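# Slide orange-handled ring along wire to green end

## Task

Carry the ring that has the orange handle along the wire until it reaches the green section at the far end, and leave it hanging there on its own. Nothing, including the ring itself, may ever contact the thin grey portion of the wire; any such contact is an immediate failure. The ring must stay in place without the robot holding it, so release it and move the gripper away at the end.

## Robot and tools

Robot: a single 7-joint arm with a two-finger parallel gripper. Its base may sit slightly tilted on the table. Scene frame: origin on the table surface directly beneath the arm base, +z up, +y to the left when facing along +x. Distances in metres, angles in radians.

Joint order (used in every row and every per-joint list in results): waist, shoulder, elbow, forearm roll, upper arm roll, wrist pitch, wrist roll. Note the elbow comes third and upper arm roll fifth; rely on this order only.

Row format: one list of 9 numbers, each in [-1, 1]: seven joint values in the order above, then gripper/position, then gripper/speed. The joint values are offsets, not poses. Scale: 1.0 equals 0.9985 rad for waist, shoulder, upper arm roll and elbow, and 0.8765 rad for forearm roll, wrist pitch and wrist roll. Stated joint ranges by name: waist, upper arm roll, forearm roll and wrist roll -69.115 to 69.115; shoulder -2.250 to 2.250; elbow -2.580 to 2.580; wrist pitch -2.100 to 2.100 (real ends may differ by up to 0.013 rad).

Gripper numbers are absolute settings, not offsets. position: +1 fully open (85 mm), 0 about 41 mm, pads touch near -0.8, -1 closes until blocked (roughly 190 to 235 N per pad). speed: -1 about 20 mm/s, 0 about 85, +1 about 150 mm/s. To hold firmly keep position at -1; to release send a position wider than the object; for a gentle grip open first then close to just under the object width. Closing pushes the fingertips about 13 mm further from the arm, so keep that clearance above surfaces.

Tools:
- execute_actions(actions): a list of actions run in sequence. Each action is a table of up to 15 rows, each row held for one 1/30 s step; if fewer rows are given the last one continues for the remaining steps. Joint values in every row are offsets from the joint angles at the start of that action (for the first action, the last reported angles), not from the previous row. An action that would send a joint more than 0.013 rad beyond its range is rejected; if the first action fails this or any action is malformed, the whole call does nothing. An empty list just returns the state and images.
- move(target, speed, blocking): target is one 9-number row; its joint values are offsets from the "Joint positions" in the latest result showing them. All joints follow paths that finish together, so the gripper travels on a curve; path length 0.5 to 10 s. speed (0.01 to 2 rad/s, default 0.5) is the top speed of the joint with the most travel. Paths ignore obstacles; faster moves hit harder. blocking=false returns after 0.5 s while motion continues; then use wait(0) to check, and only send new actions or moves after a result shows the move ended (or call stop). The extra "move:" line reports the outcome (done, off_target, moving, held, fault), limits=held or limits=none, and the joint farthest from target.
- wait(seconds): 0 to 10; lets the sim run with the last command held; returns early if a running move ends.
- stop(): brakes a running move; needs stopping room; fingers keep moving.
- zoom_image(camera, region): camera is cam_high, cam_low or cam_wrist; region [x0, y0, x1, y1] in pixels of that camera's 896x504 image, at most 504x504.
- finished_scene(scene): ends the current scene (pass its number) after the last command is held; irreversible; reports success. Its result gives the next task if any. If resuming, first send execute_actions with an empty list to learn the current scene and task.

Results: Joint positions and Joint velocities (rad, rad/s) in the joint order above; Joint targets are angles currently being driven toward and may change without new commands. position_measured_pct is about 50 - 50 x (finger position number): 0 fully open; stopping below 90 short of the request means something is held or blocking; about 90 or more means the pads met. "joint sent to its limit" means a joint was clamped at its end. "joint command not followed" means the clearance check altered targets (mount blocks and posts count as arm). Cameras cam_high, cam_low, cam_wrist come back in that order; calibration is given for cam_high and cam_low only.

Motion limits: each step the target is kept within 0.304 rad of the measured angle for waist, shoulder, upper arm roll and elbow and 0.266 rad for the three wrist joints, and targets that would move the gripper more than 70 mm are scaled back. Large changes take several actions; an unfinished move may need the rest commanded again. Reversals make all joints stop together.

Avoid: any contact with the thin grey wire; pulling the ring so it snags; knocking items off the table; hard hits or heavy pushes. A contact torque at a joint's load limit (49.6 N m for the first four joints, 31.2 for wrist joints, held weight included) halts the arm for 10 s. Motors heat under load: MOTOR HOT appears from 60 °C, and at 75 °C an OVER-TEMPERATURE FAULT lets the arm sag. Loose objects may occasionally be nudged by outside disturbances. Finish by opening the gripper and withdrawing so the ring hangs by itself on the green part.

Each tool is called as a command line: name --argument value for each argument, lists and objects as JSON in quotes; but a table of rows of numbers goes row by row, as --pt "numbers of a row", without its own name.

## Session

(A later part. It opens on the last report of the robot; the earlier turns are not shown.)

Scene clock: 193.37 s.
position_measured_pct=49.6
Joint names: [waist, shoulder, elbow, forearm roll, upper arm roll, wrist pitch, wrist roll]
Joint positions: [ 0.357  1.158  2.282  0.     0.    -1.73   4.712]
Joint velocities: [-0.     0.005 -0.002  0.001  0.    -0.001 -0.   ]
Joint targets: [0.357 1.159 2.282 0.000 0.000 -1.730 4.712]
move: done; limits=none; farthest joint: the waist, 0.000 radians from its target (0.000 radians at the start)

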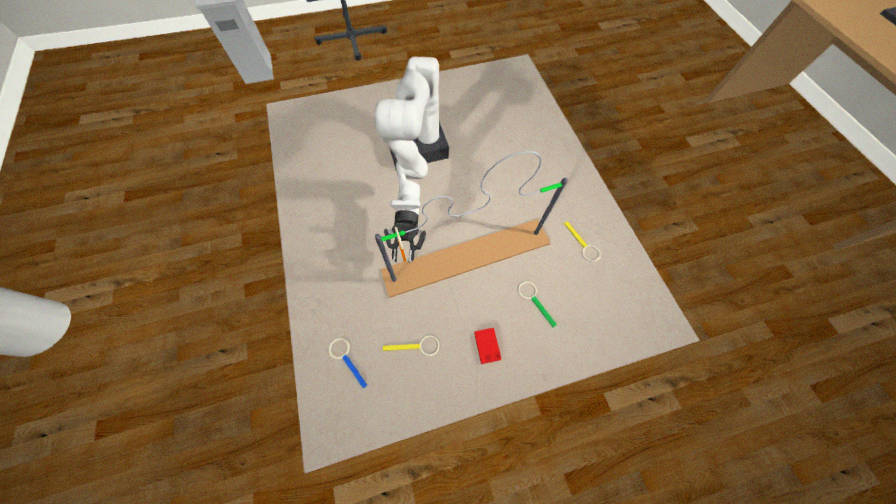

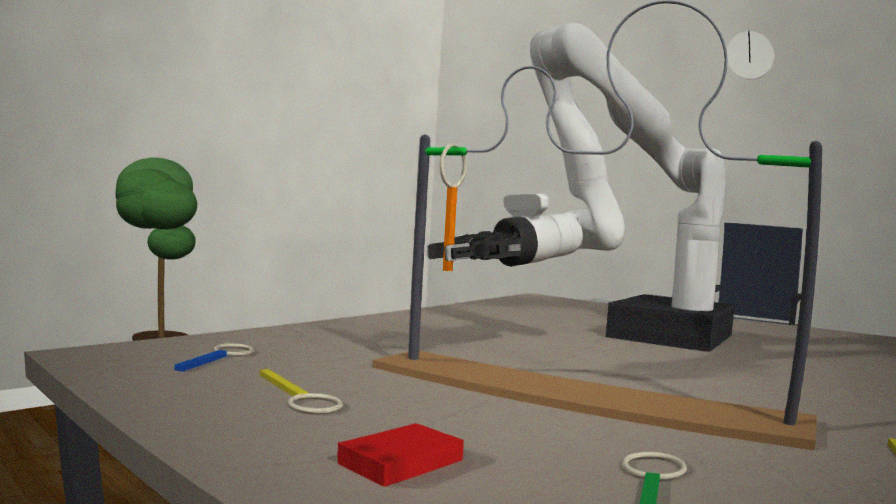

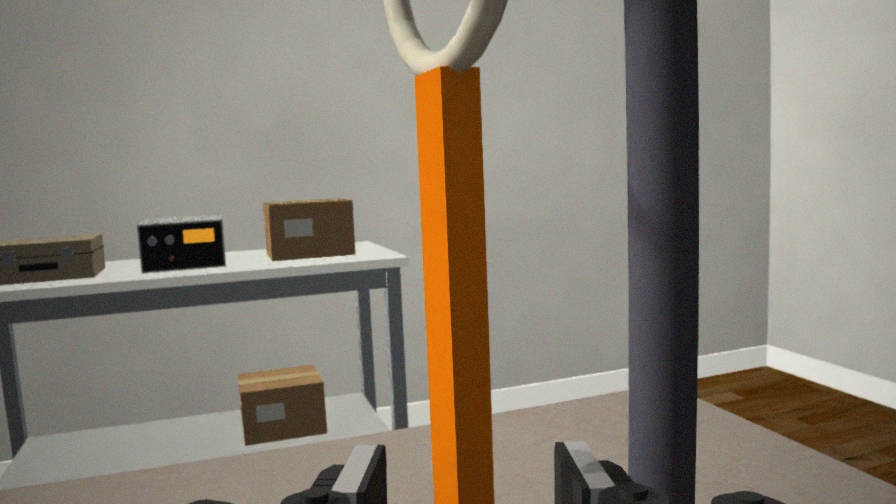

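move --target '[0.012,-0.053,0.022,0,0,0.035,0,-0.66,-1]' --speed 0.1

move --target '[0,-0.032,0.152,0,0,-0.079,0,-0.66,-1]' --speed 0.1

zoom_image --camera "cam_low" --region '[390, 120, 570, 300]'

Scene clock: 224.03 s.
position_measured_pct=82.1
Joint names: [waist, shoulder, elbow, forearm roll, upper arm roll, wrist pitch, wrist roll]
Joint positions: [ 0.369  1.106  2.304  0.     0.    -1.68   4.712]
Joint velocities: [ 0.001 -0.003 -0.    -0.     0.     0.001 -0.   ]
Joint targets: [0.369 1.105 2.304 0.000 0.000 -1.680 4.712]
move: done; limits=none; farthest joint: the shoulder, 0.001 radians from its target (0.053 radians at the start)

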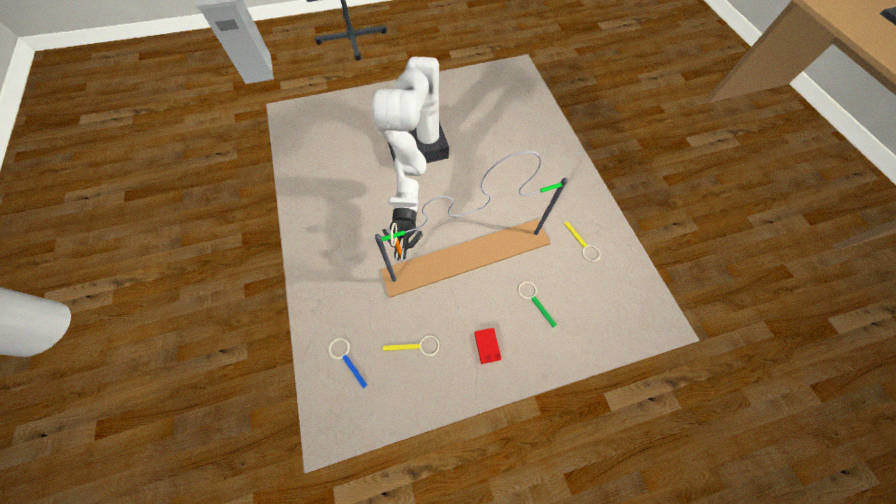

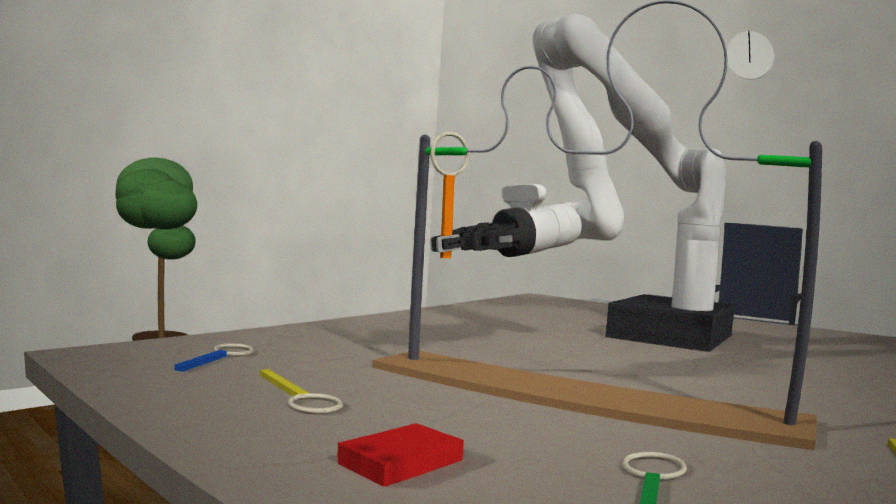

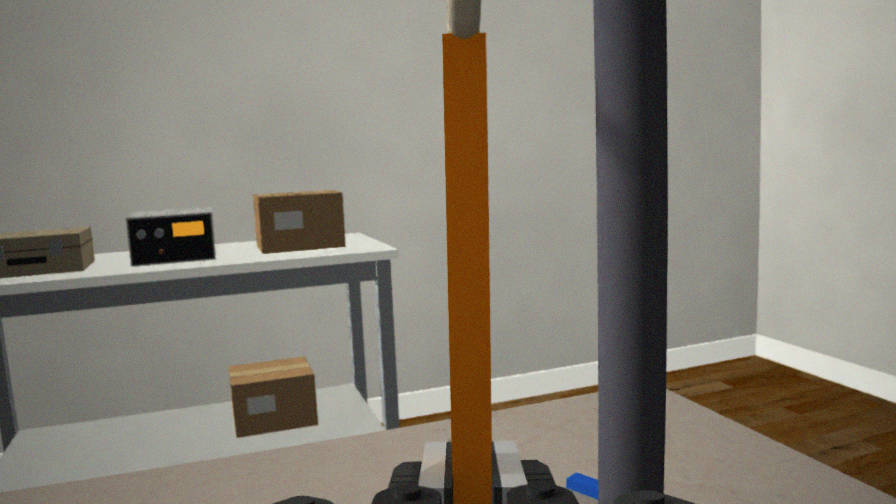

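Scene clock: 225.93 s.
position_measured_pct=82.1
Joint names: [waist, shoulder, elbow, forearm roll, upper arm roll, wrist pitch, wrist roll]
Joint positions: [ 0.369  1.073  2.454  0.    -0.    -1.749  4.712]
Joint velocities: [ 0.    -0.001  0.001 -0.     0.    -0.001  0.   ]
Joint targets: [0.369 1.074 2.456 0.000 0.000 -1.749 4.712]
move: done; limits=none; farthest joint: the shoulder, 0.001 radians from its target (0.032 radians at the start)

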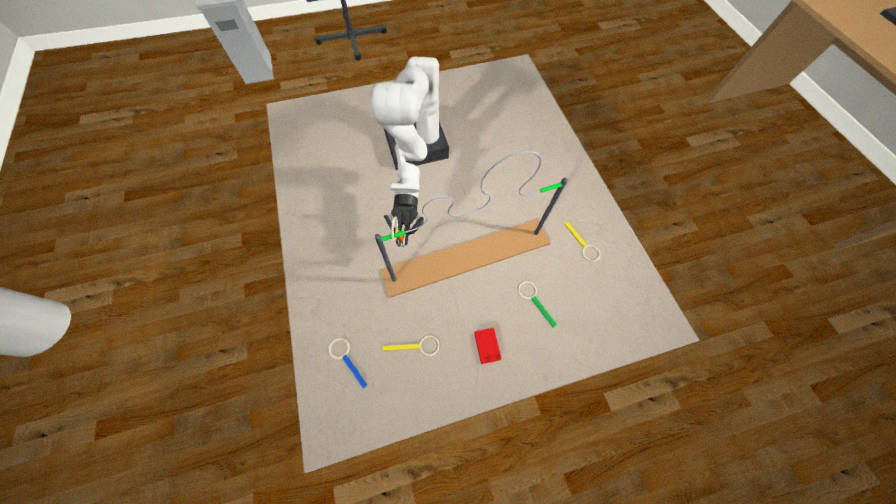

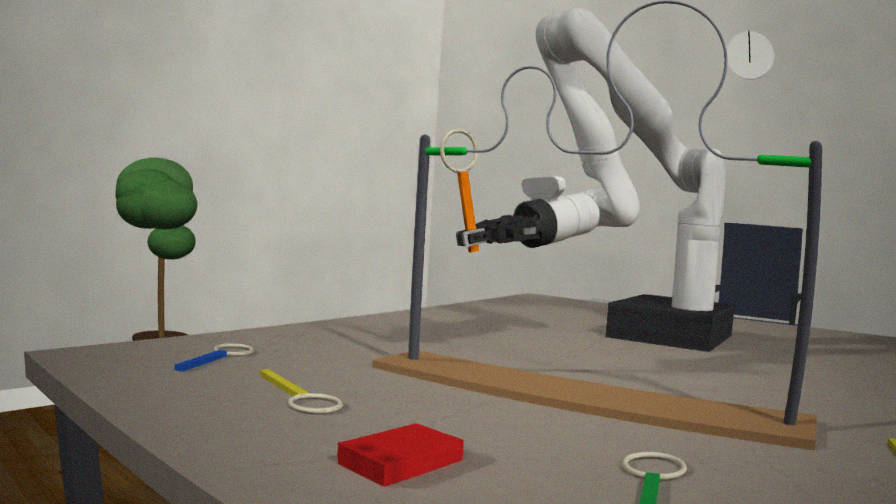

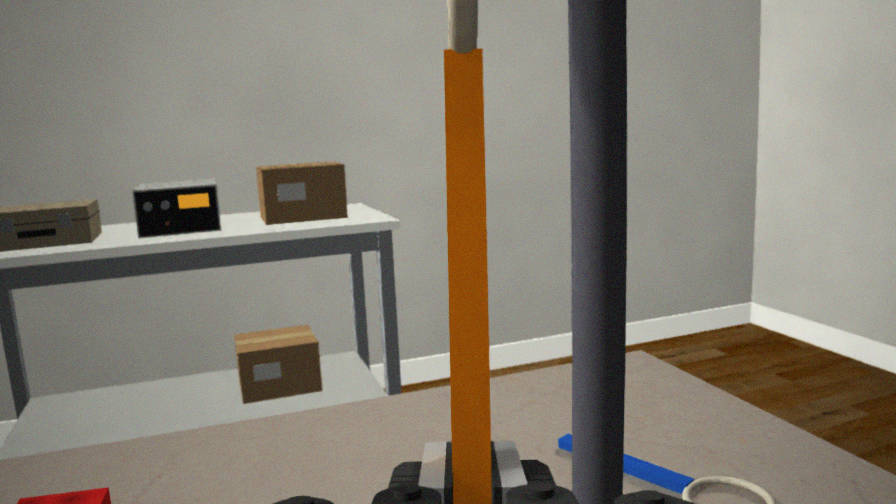

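Region (390, 120, 570, 300) of cam_low's 896x504 image, scaled by 2.800, with more detail than that image has.

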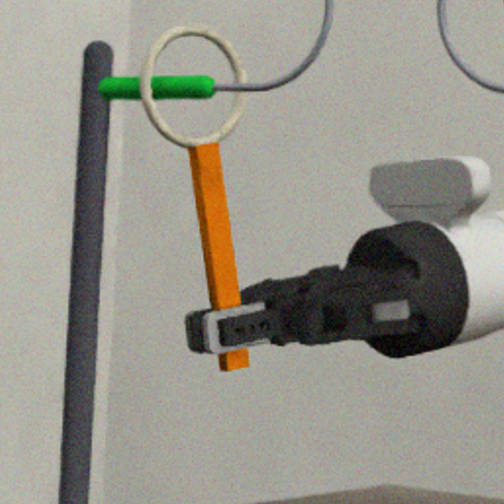

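move --target '[0,-0.432,0.046,0,0,0.797,0,-0.66,-1]' --speed 0.4

move --target '[0,-0.282,-0.035,0,0,0.522,0,-0.66,-1]' --speed 0.3

zoom_image --camera "cam_low" --region '[400, 50, 600, 250]'

Scene clock: 236.97 s.
position_measured_pct=82.1
Joint names: [waist, shoulder, elbow, forearm roll, upper arm roll, wrist pitch, wrist roll]
Joint positions: [ 0.369  0.642  2.5    0.    -0.    -1.051  4.712]
Joint velocities: [-0.    -0.003 -0.     0.     0.001  0.001 -0.   ]
Joint targets: [0.369 0.642 2.500 0.000 -0.000 -1.051 4.712]
move: done; limits=none; farthest joint: the waist, 0.000 radians from its target (0.000 radians at the start)

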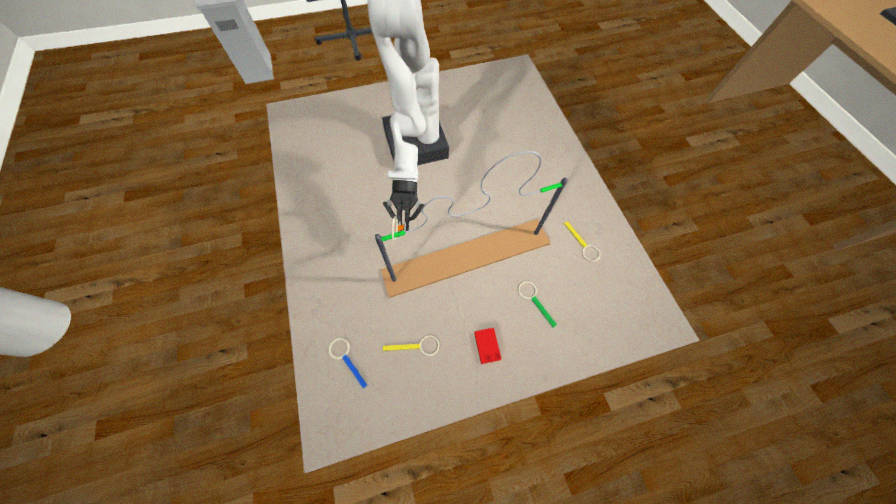

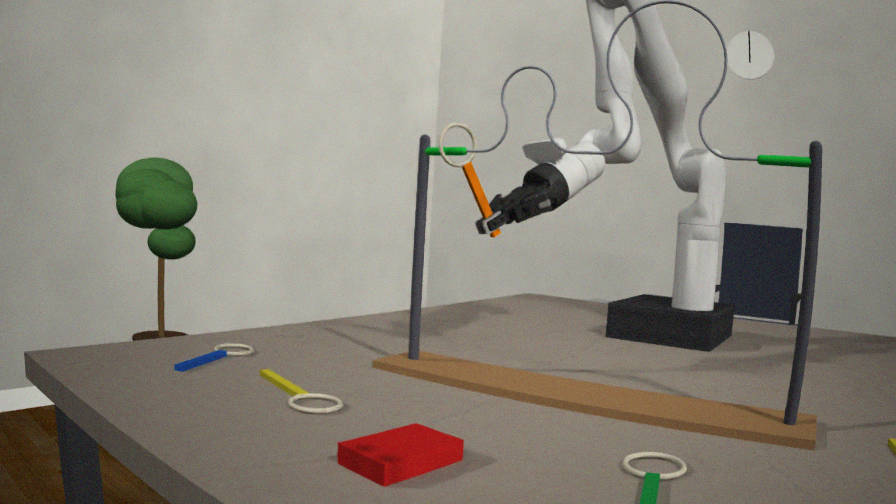

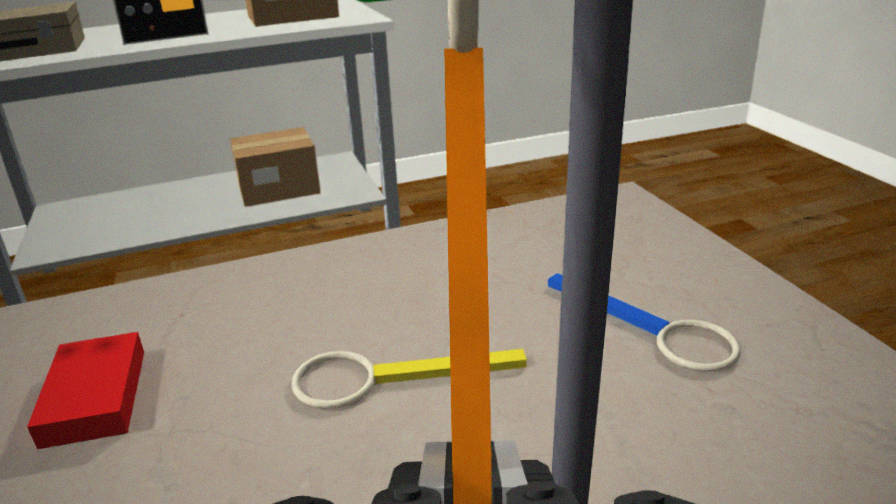

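Scene clock: 238.97 s.
position_measured_pct=82.1
Joint names: [waist, shoulder, elbow, forearm roll, upper arm roll, wrist pitch, wrist roll]
Joint positions: [ 0.368  0.362  2.465  0.001 -0.    -0.593  4.712]
Joint velocities: [ 0.    -0.002  0.001  0.001 -0.     0.002  0.001]
Joint targets: [0.369 0.360 2.465 0.000 -0.000 -0.593 4.712]
move: done; limits=none; farthest joint: the waist, 0.001 radians from its target (0.000 radians at the start)

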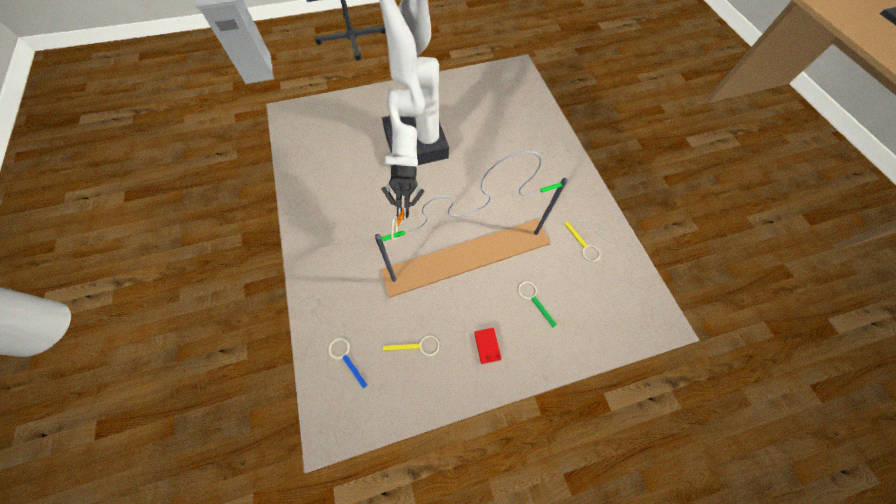

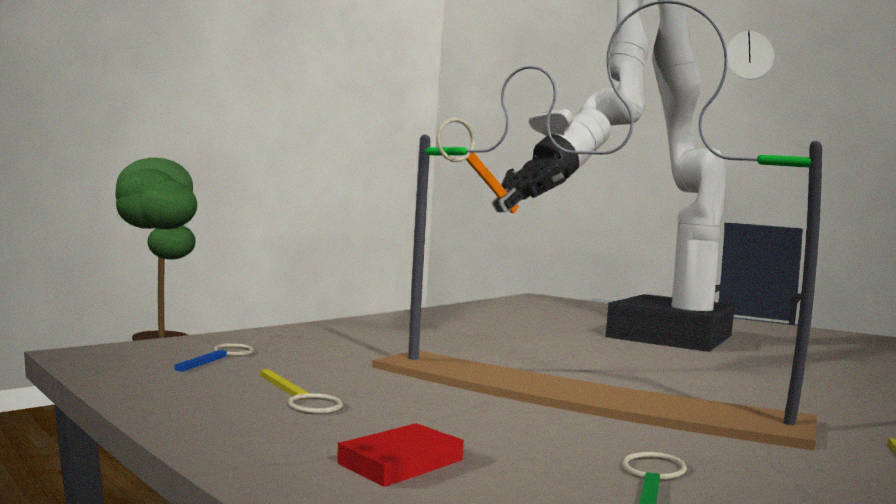

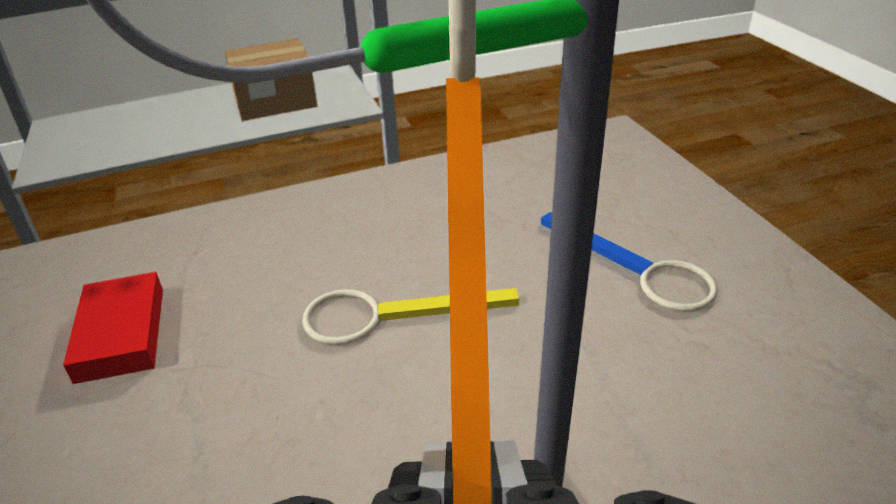

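Region (400, 50, 600, 250) of cam_low's 896x504 image, scaled by 2.520, with more detail than that image has.

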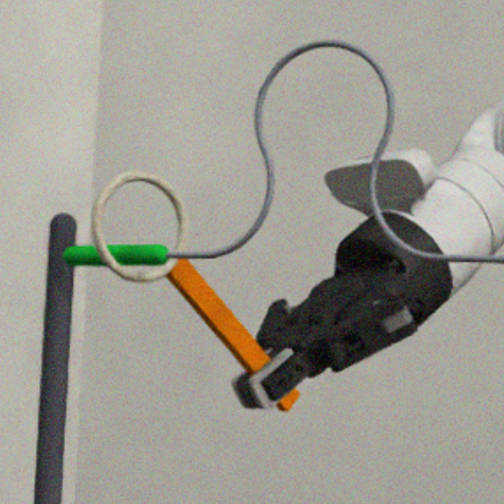

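move --target '[0.001,-0.175,-0.015,0,0,0.217,0,-0.66,-1]' --speed 0.15

move --target '[0,-0.117,-0.016,0,0,0.07,0,-0.66,-1]' --speed 0.09

zoom_image --camera "cam_low" --region '[400, 30, 600, 230]'

Scene clock: 251.17 s.
position_measured_pct=82.1
Joint names: [waist, shoulder, elbow, forearm roll, upper arm roll, wrist pitch, wrist roll]
Joint positions: [ 0.369  0.189  2.45   0.001 -0.    -0.402  4.712]
Joint velocities: [-0.    -0.003  0.001  0.001 -0.001  0.001  0.   ]
Joint targets: [0.369 0.187 2.450 0.001 -0.000 -0.402 4.712]
move: done; limits=none; farthest joint: the shoulder, 0.001 radians from its target (0.174 radians at the start)

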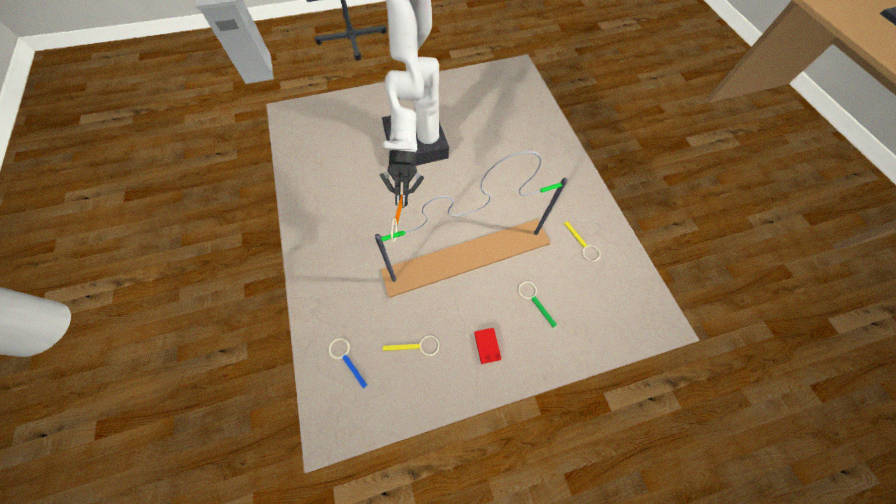

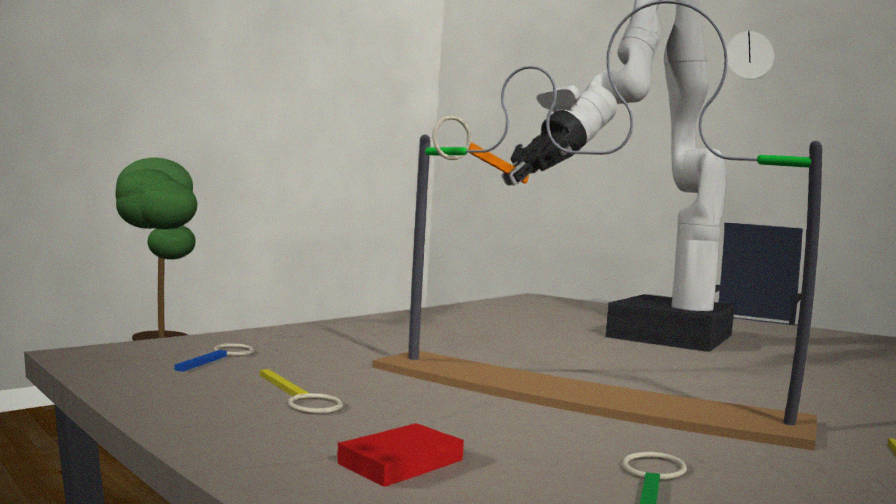

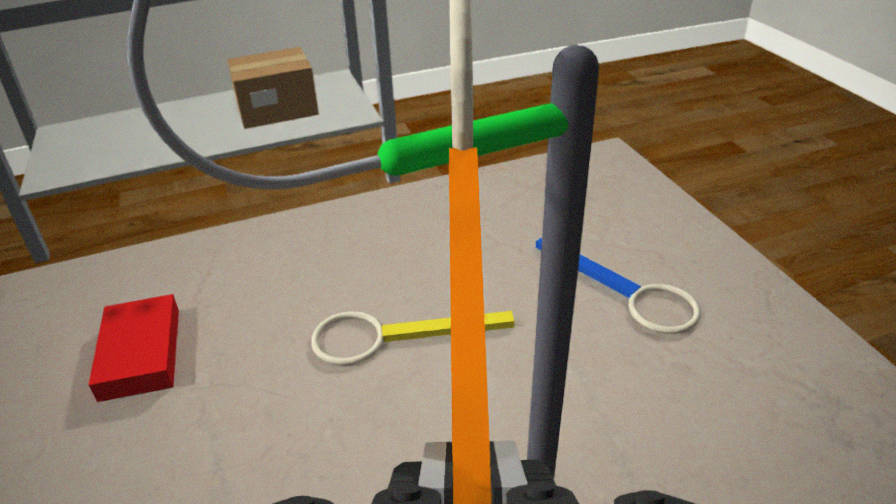

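Scene clock: 252.83 s.
position_measured_pct=82.1
Joint names: [waist, shoulder, elbow, forearm roll, upper arm roll, wrist pitch, wrist roll]
Joint positions: [ 0.369  0.074  2.435  0.001 -0.    -0.339  4.712]
Joint velocities: [-0.    -0.003 -0.    -0.001  0.     0.001  0.001]
Joint targets: [0.369 0.072 2.434 0.001 -0.000 -0.340 4.712]
move: done; limits=none; farthest joint: the shoulder, 0.002 radians from its target (0.116 radians at the start)

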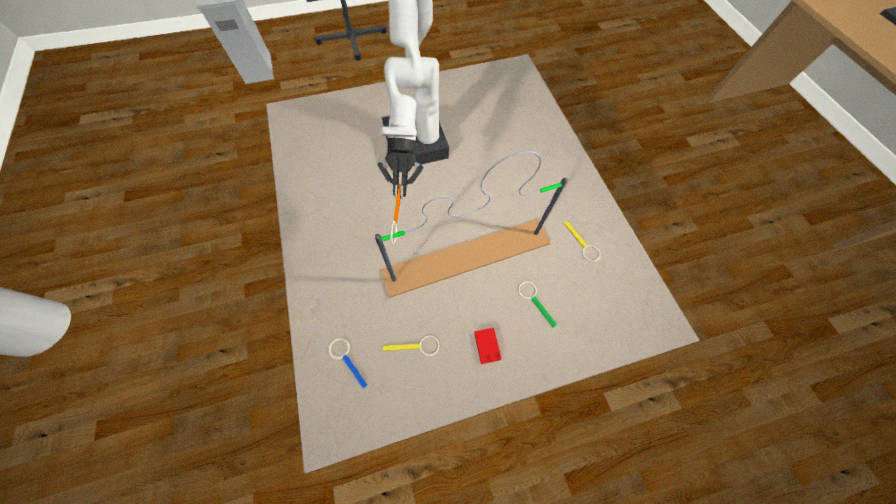

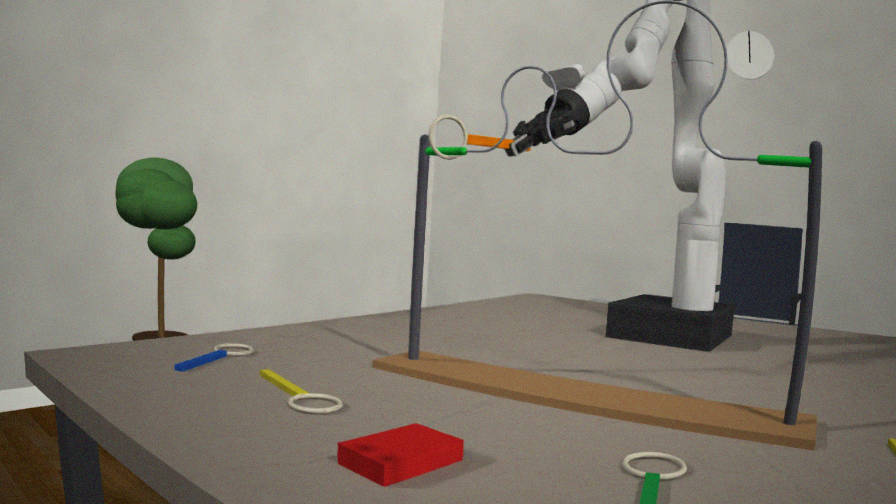

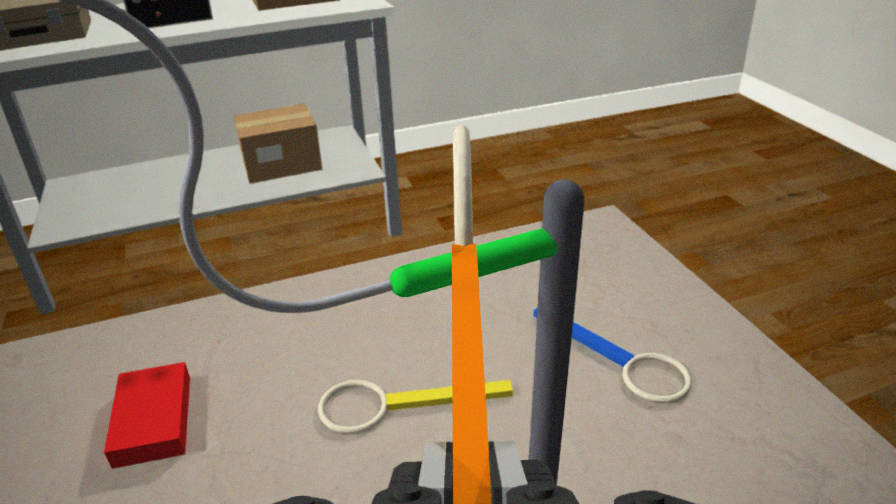

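Region (400, 30, 600, 230) of cam_low's 896x504 image, scaled by 2.520, with more detail than that image has.

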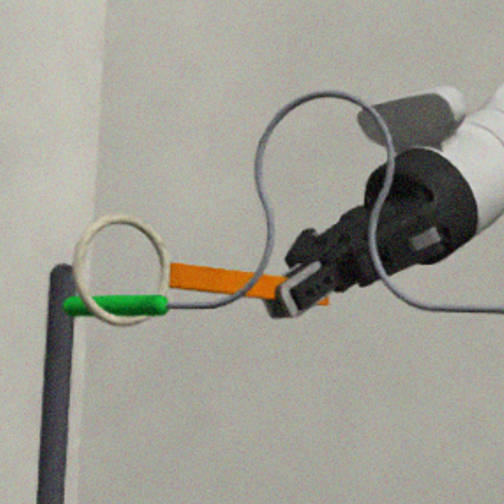

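move --target '[0,-0.046,-0.025,0,0,-0.006,0,-0.66,-1]' --speed 0.04

move --target '[0,-0.03,-0.098,0,0,0.142,0,-0.66,-1]' --speed 0.1

zoom_image --camera "cam_low" --region '[400, 0, 620, 220]'

Scene clock: 268.13 s.
position_measured_pct=82.1
Joint names: [waist, shoulder, elbow, forearm roll, upper arm roll, wrist pitch, wrist roll]
Joint positions: [ 0.37   0.032  2.412  0.001 -0.    -0.342  4.712]
Joint velocities: [-0.    -0.002  0.001  0.001 -0.001 -0.     0.   ]
Joint targets: [0.369 0.029 2.410 0.001 -0.000 -0.344 4.712]
move: done; limits=none; farthest joint: the shoulder, 0.004 radians from its target (0.046 radians at the start)

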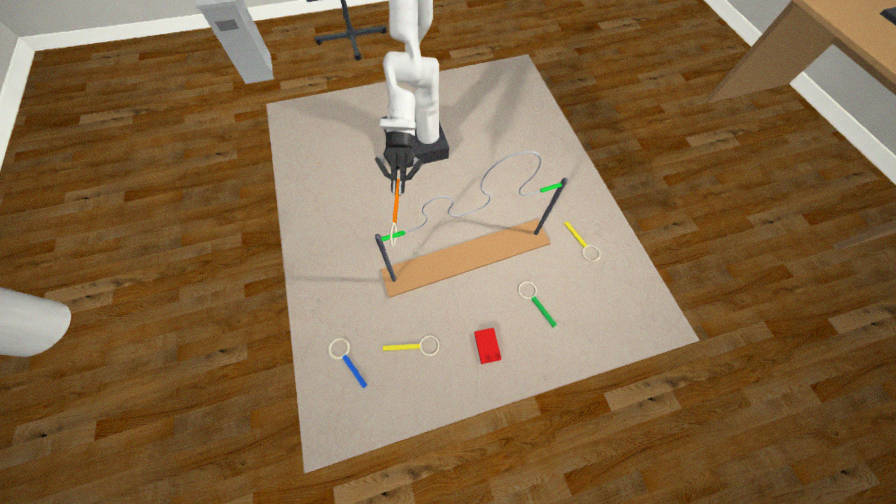

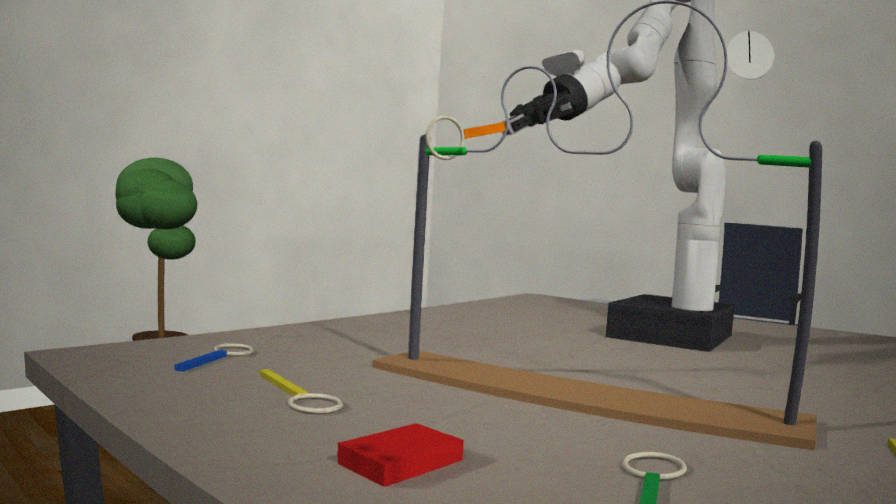

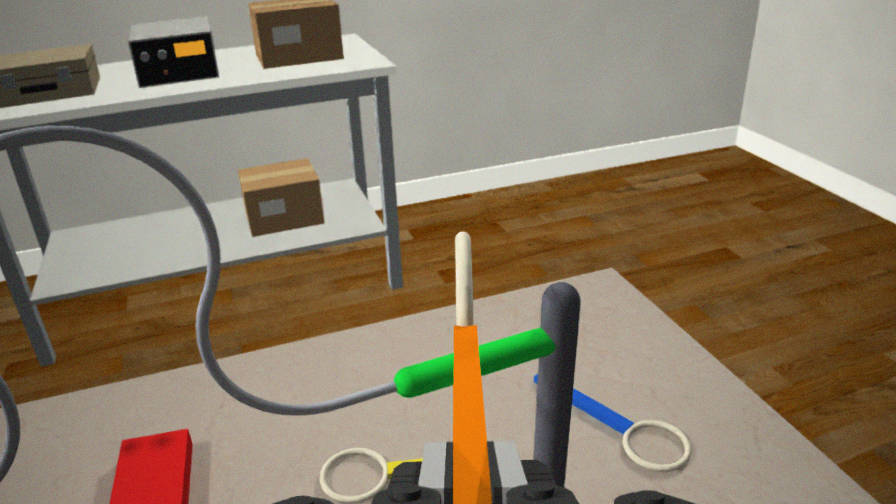

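Scene clock: 269.73 s.
position_measured_pct=82.1
Joint names: [waist, shoulder, elbow, forearm roll, upper arm roll, wrist pitch, wrist roll]
Joint positions: [ 0.37   0.005  2.317  0.     0.    -0.215  4.712]
Joint velocities: [ 0.    -0.    -0.    -0.    -0.001  0.001 -0.001]
Joint targets: [0.370 0.002 2.315 0.001 -0.000 -0.217 4.712]
move: done; limits=none; farthest joint: the shoulder, 0.003 radians from its target (0.030 radians at the start)

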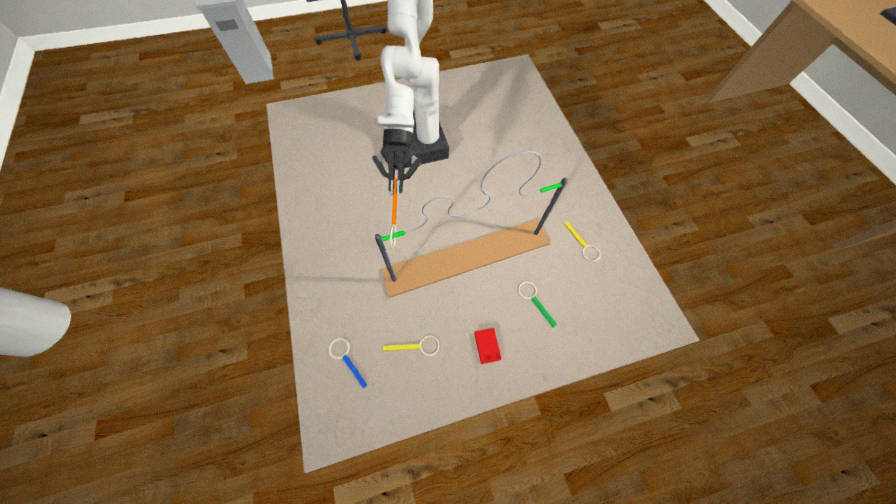

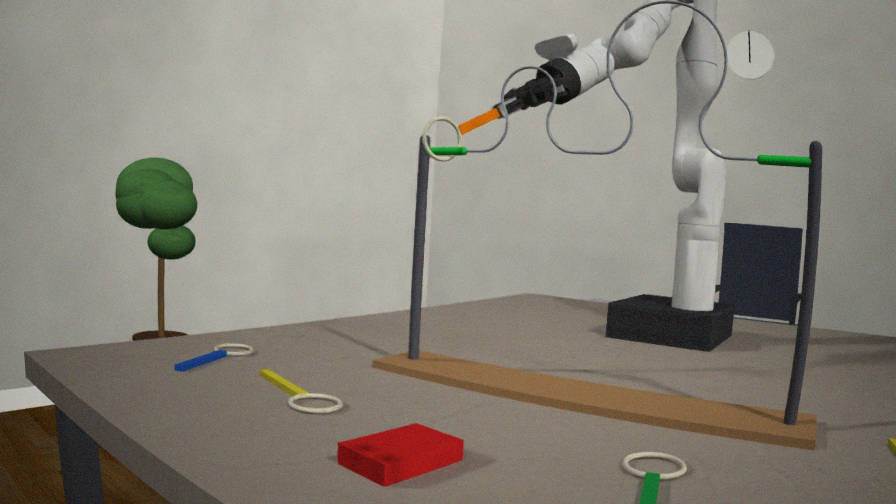

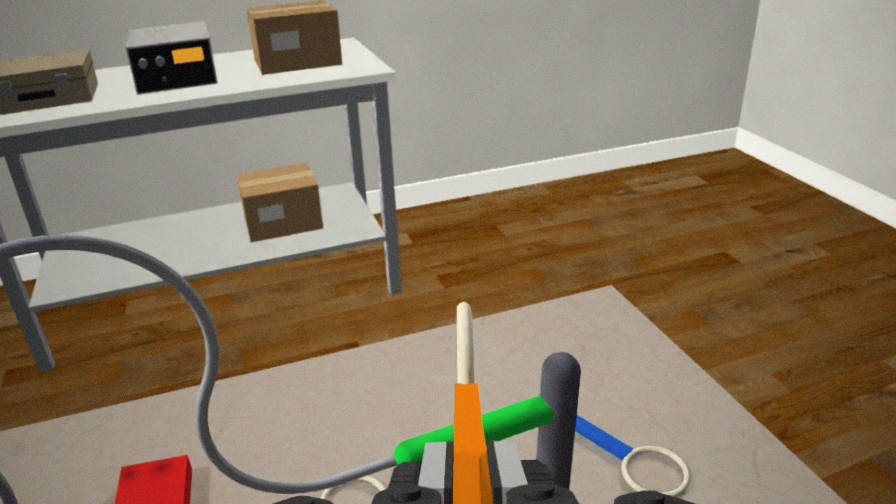

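Region (400, 0, 620, 220) of cam_low's 896x504 image, scaled by 2.291, with more detail than that image has.

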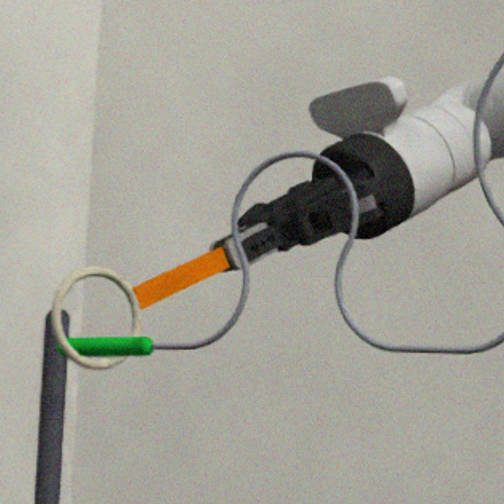

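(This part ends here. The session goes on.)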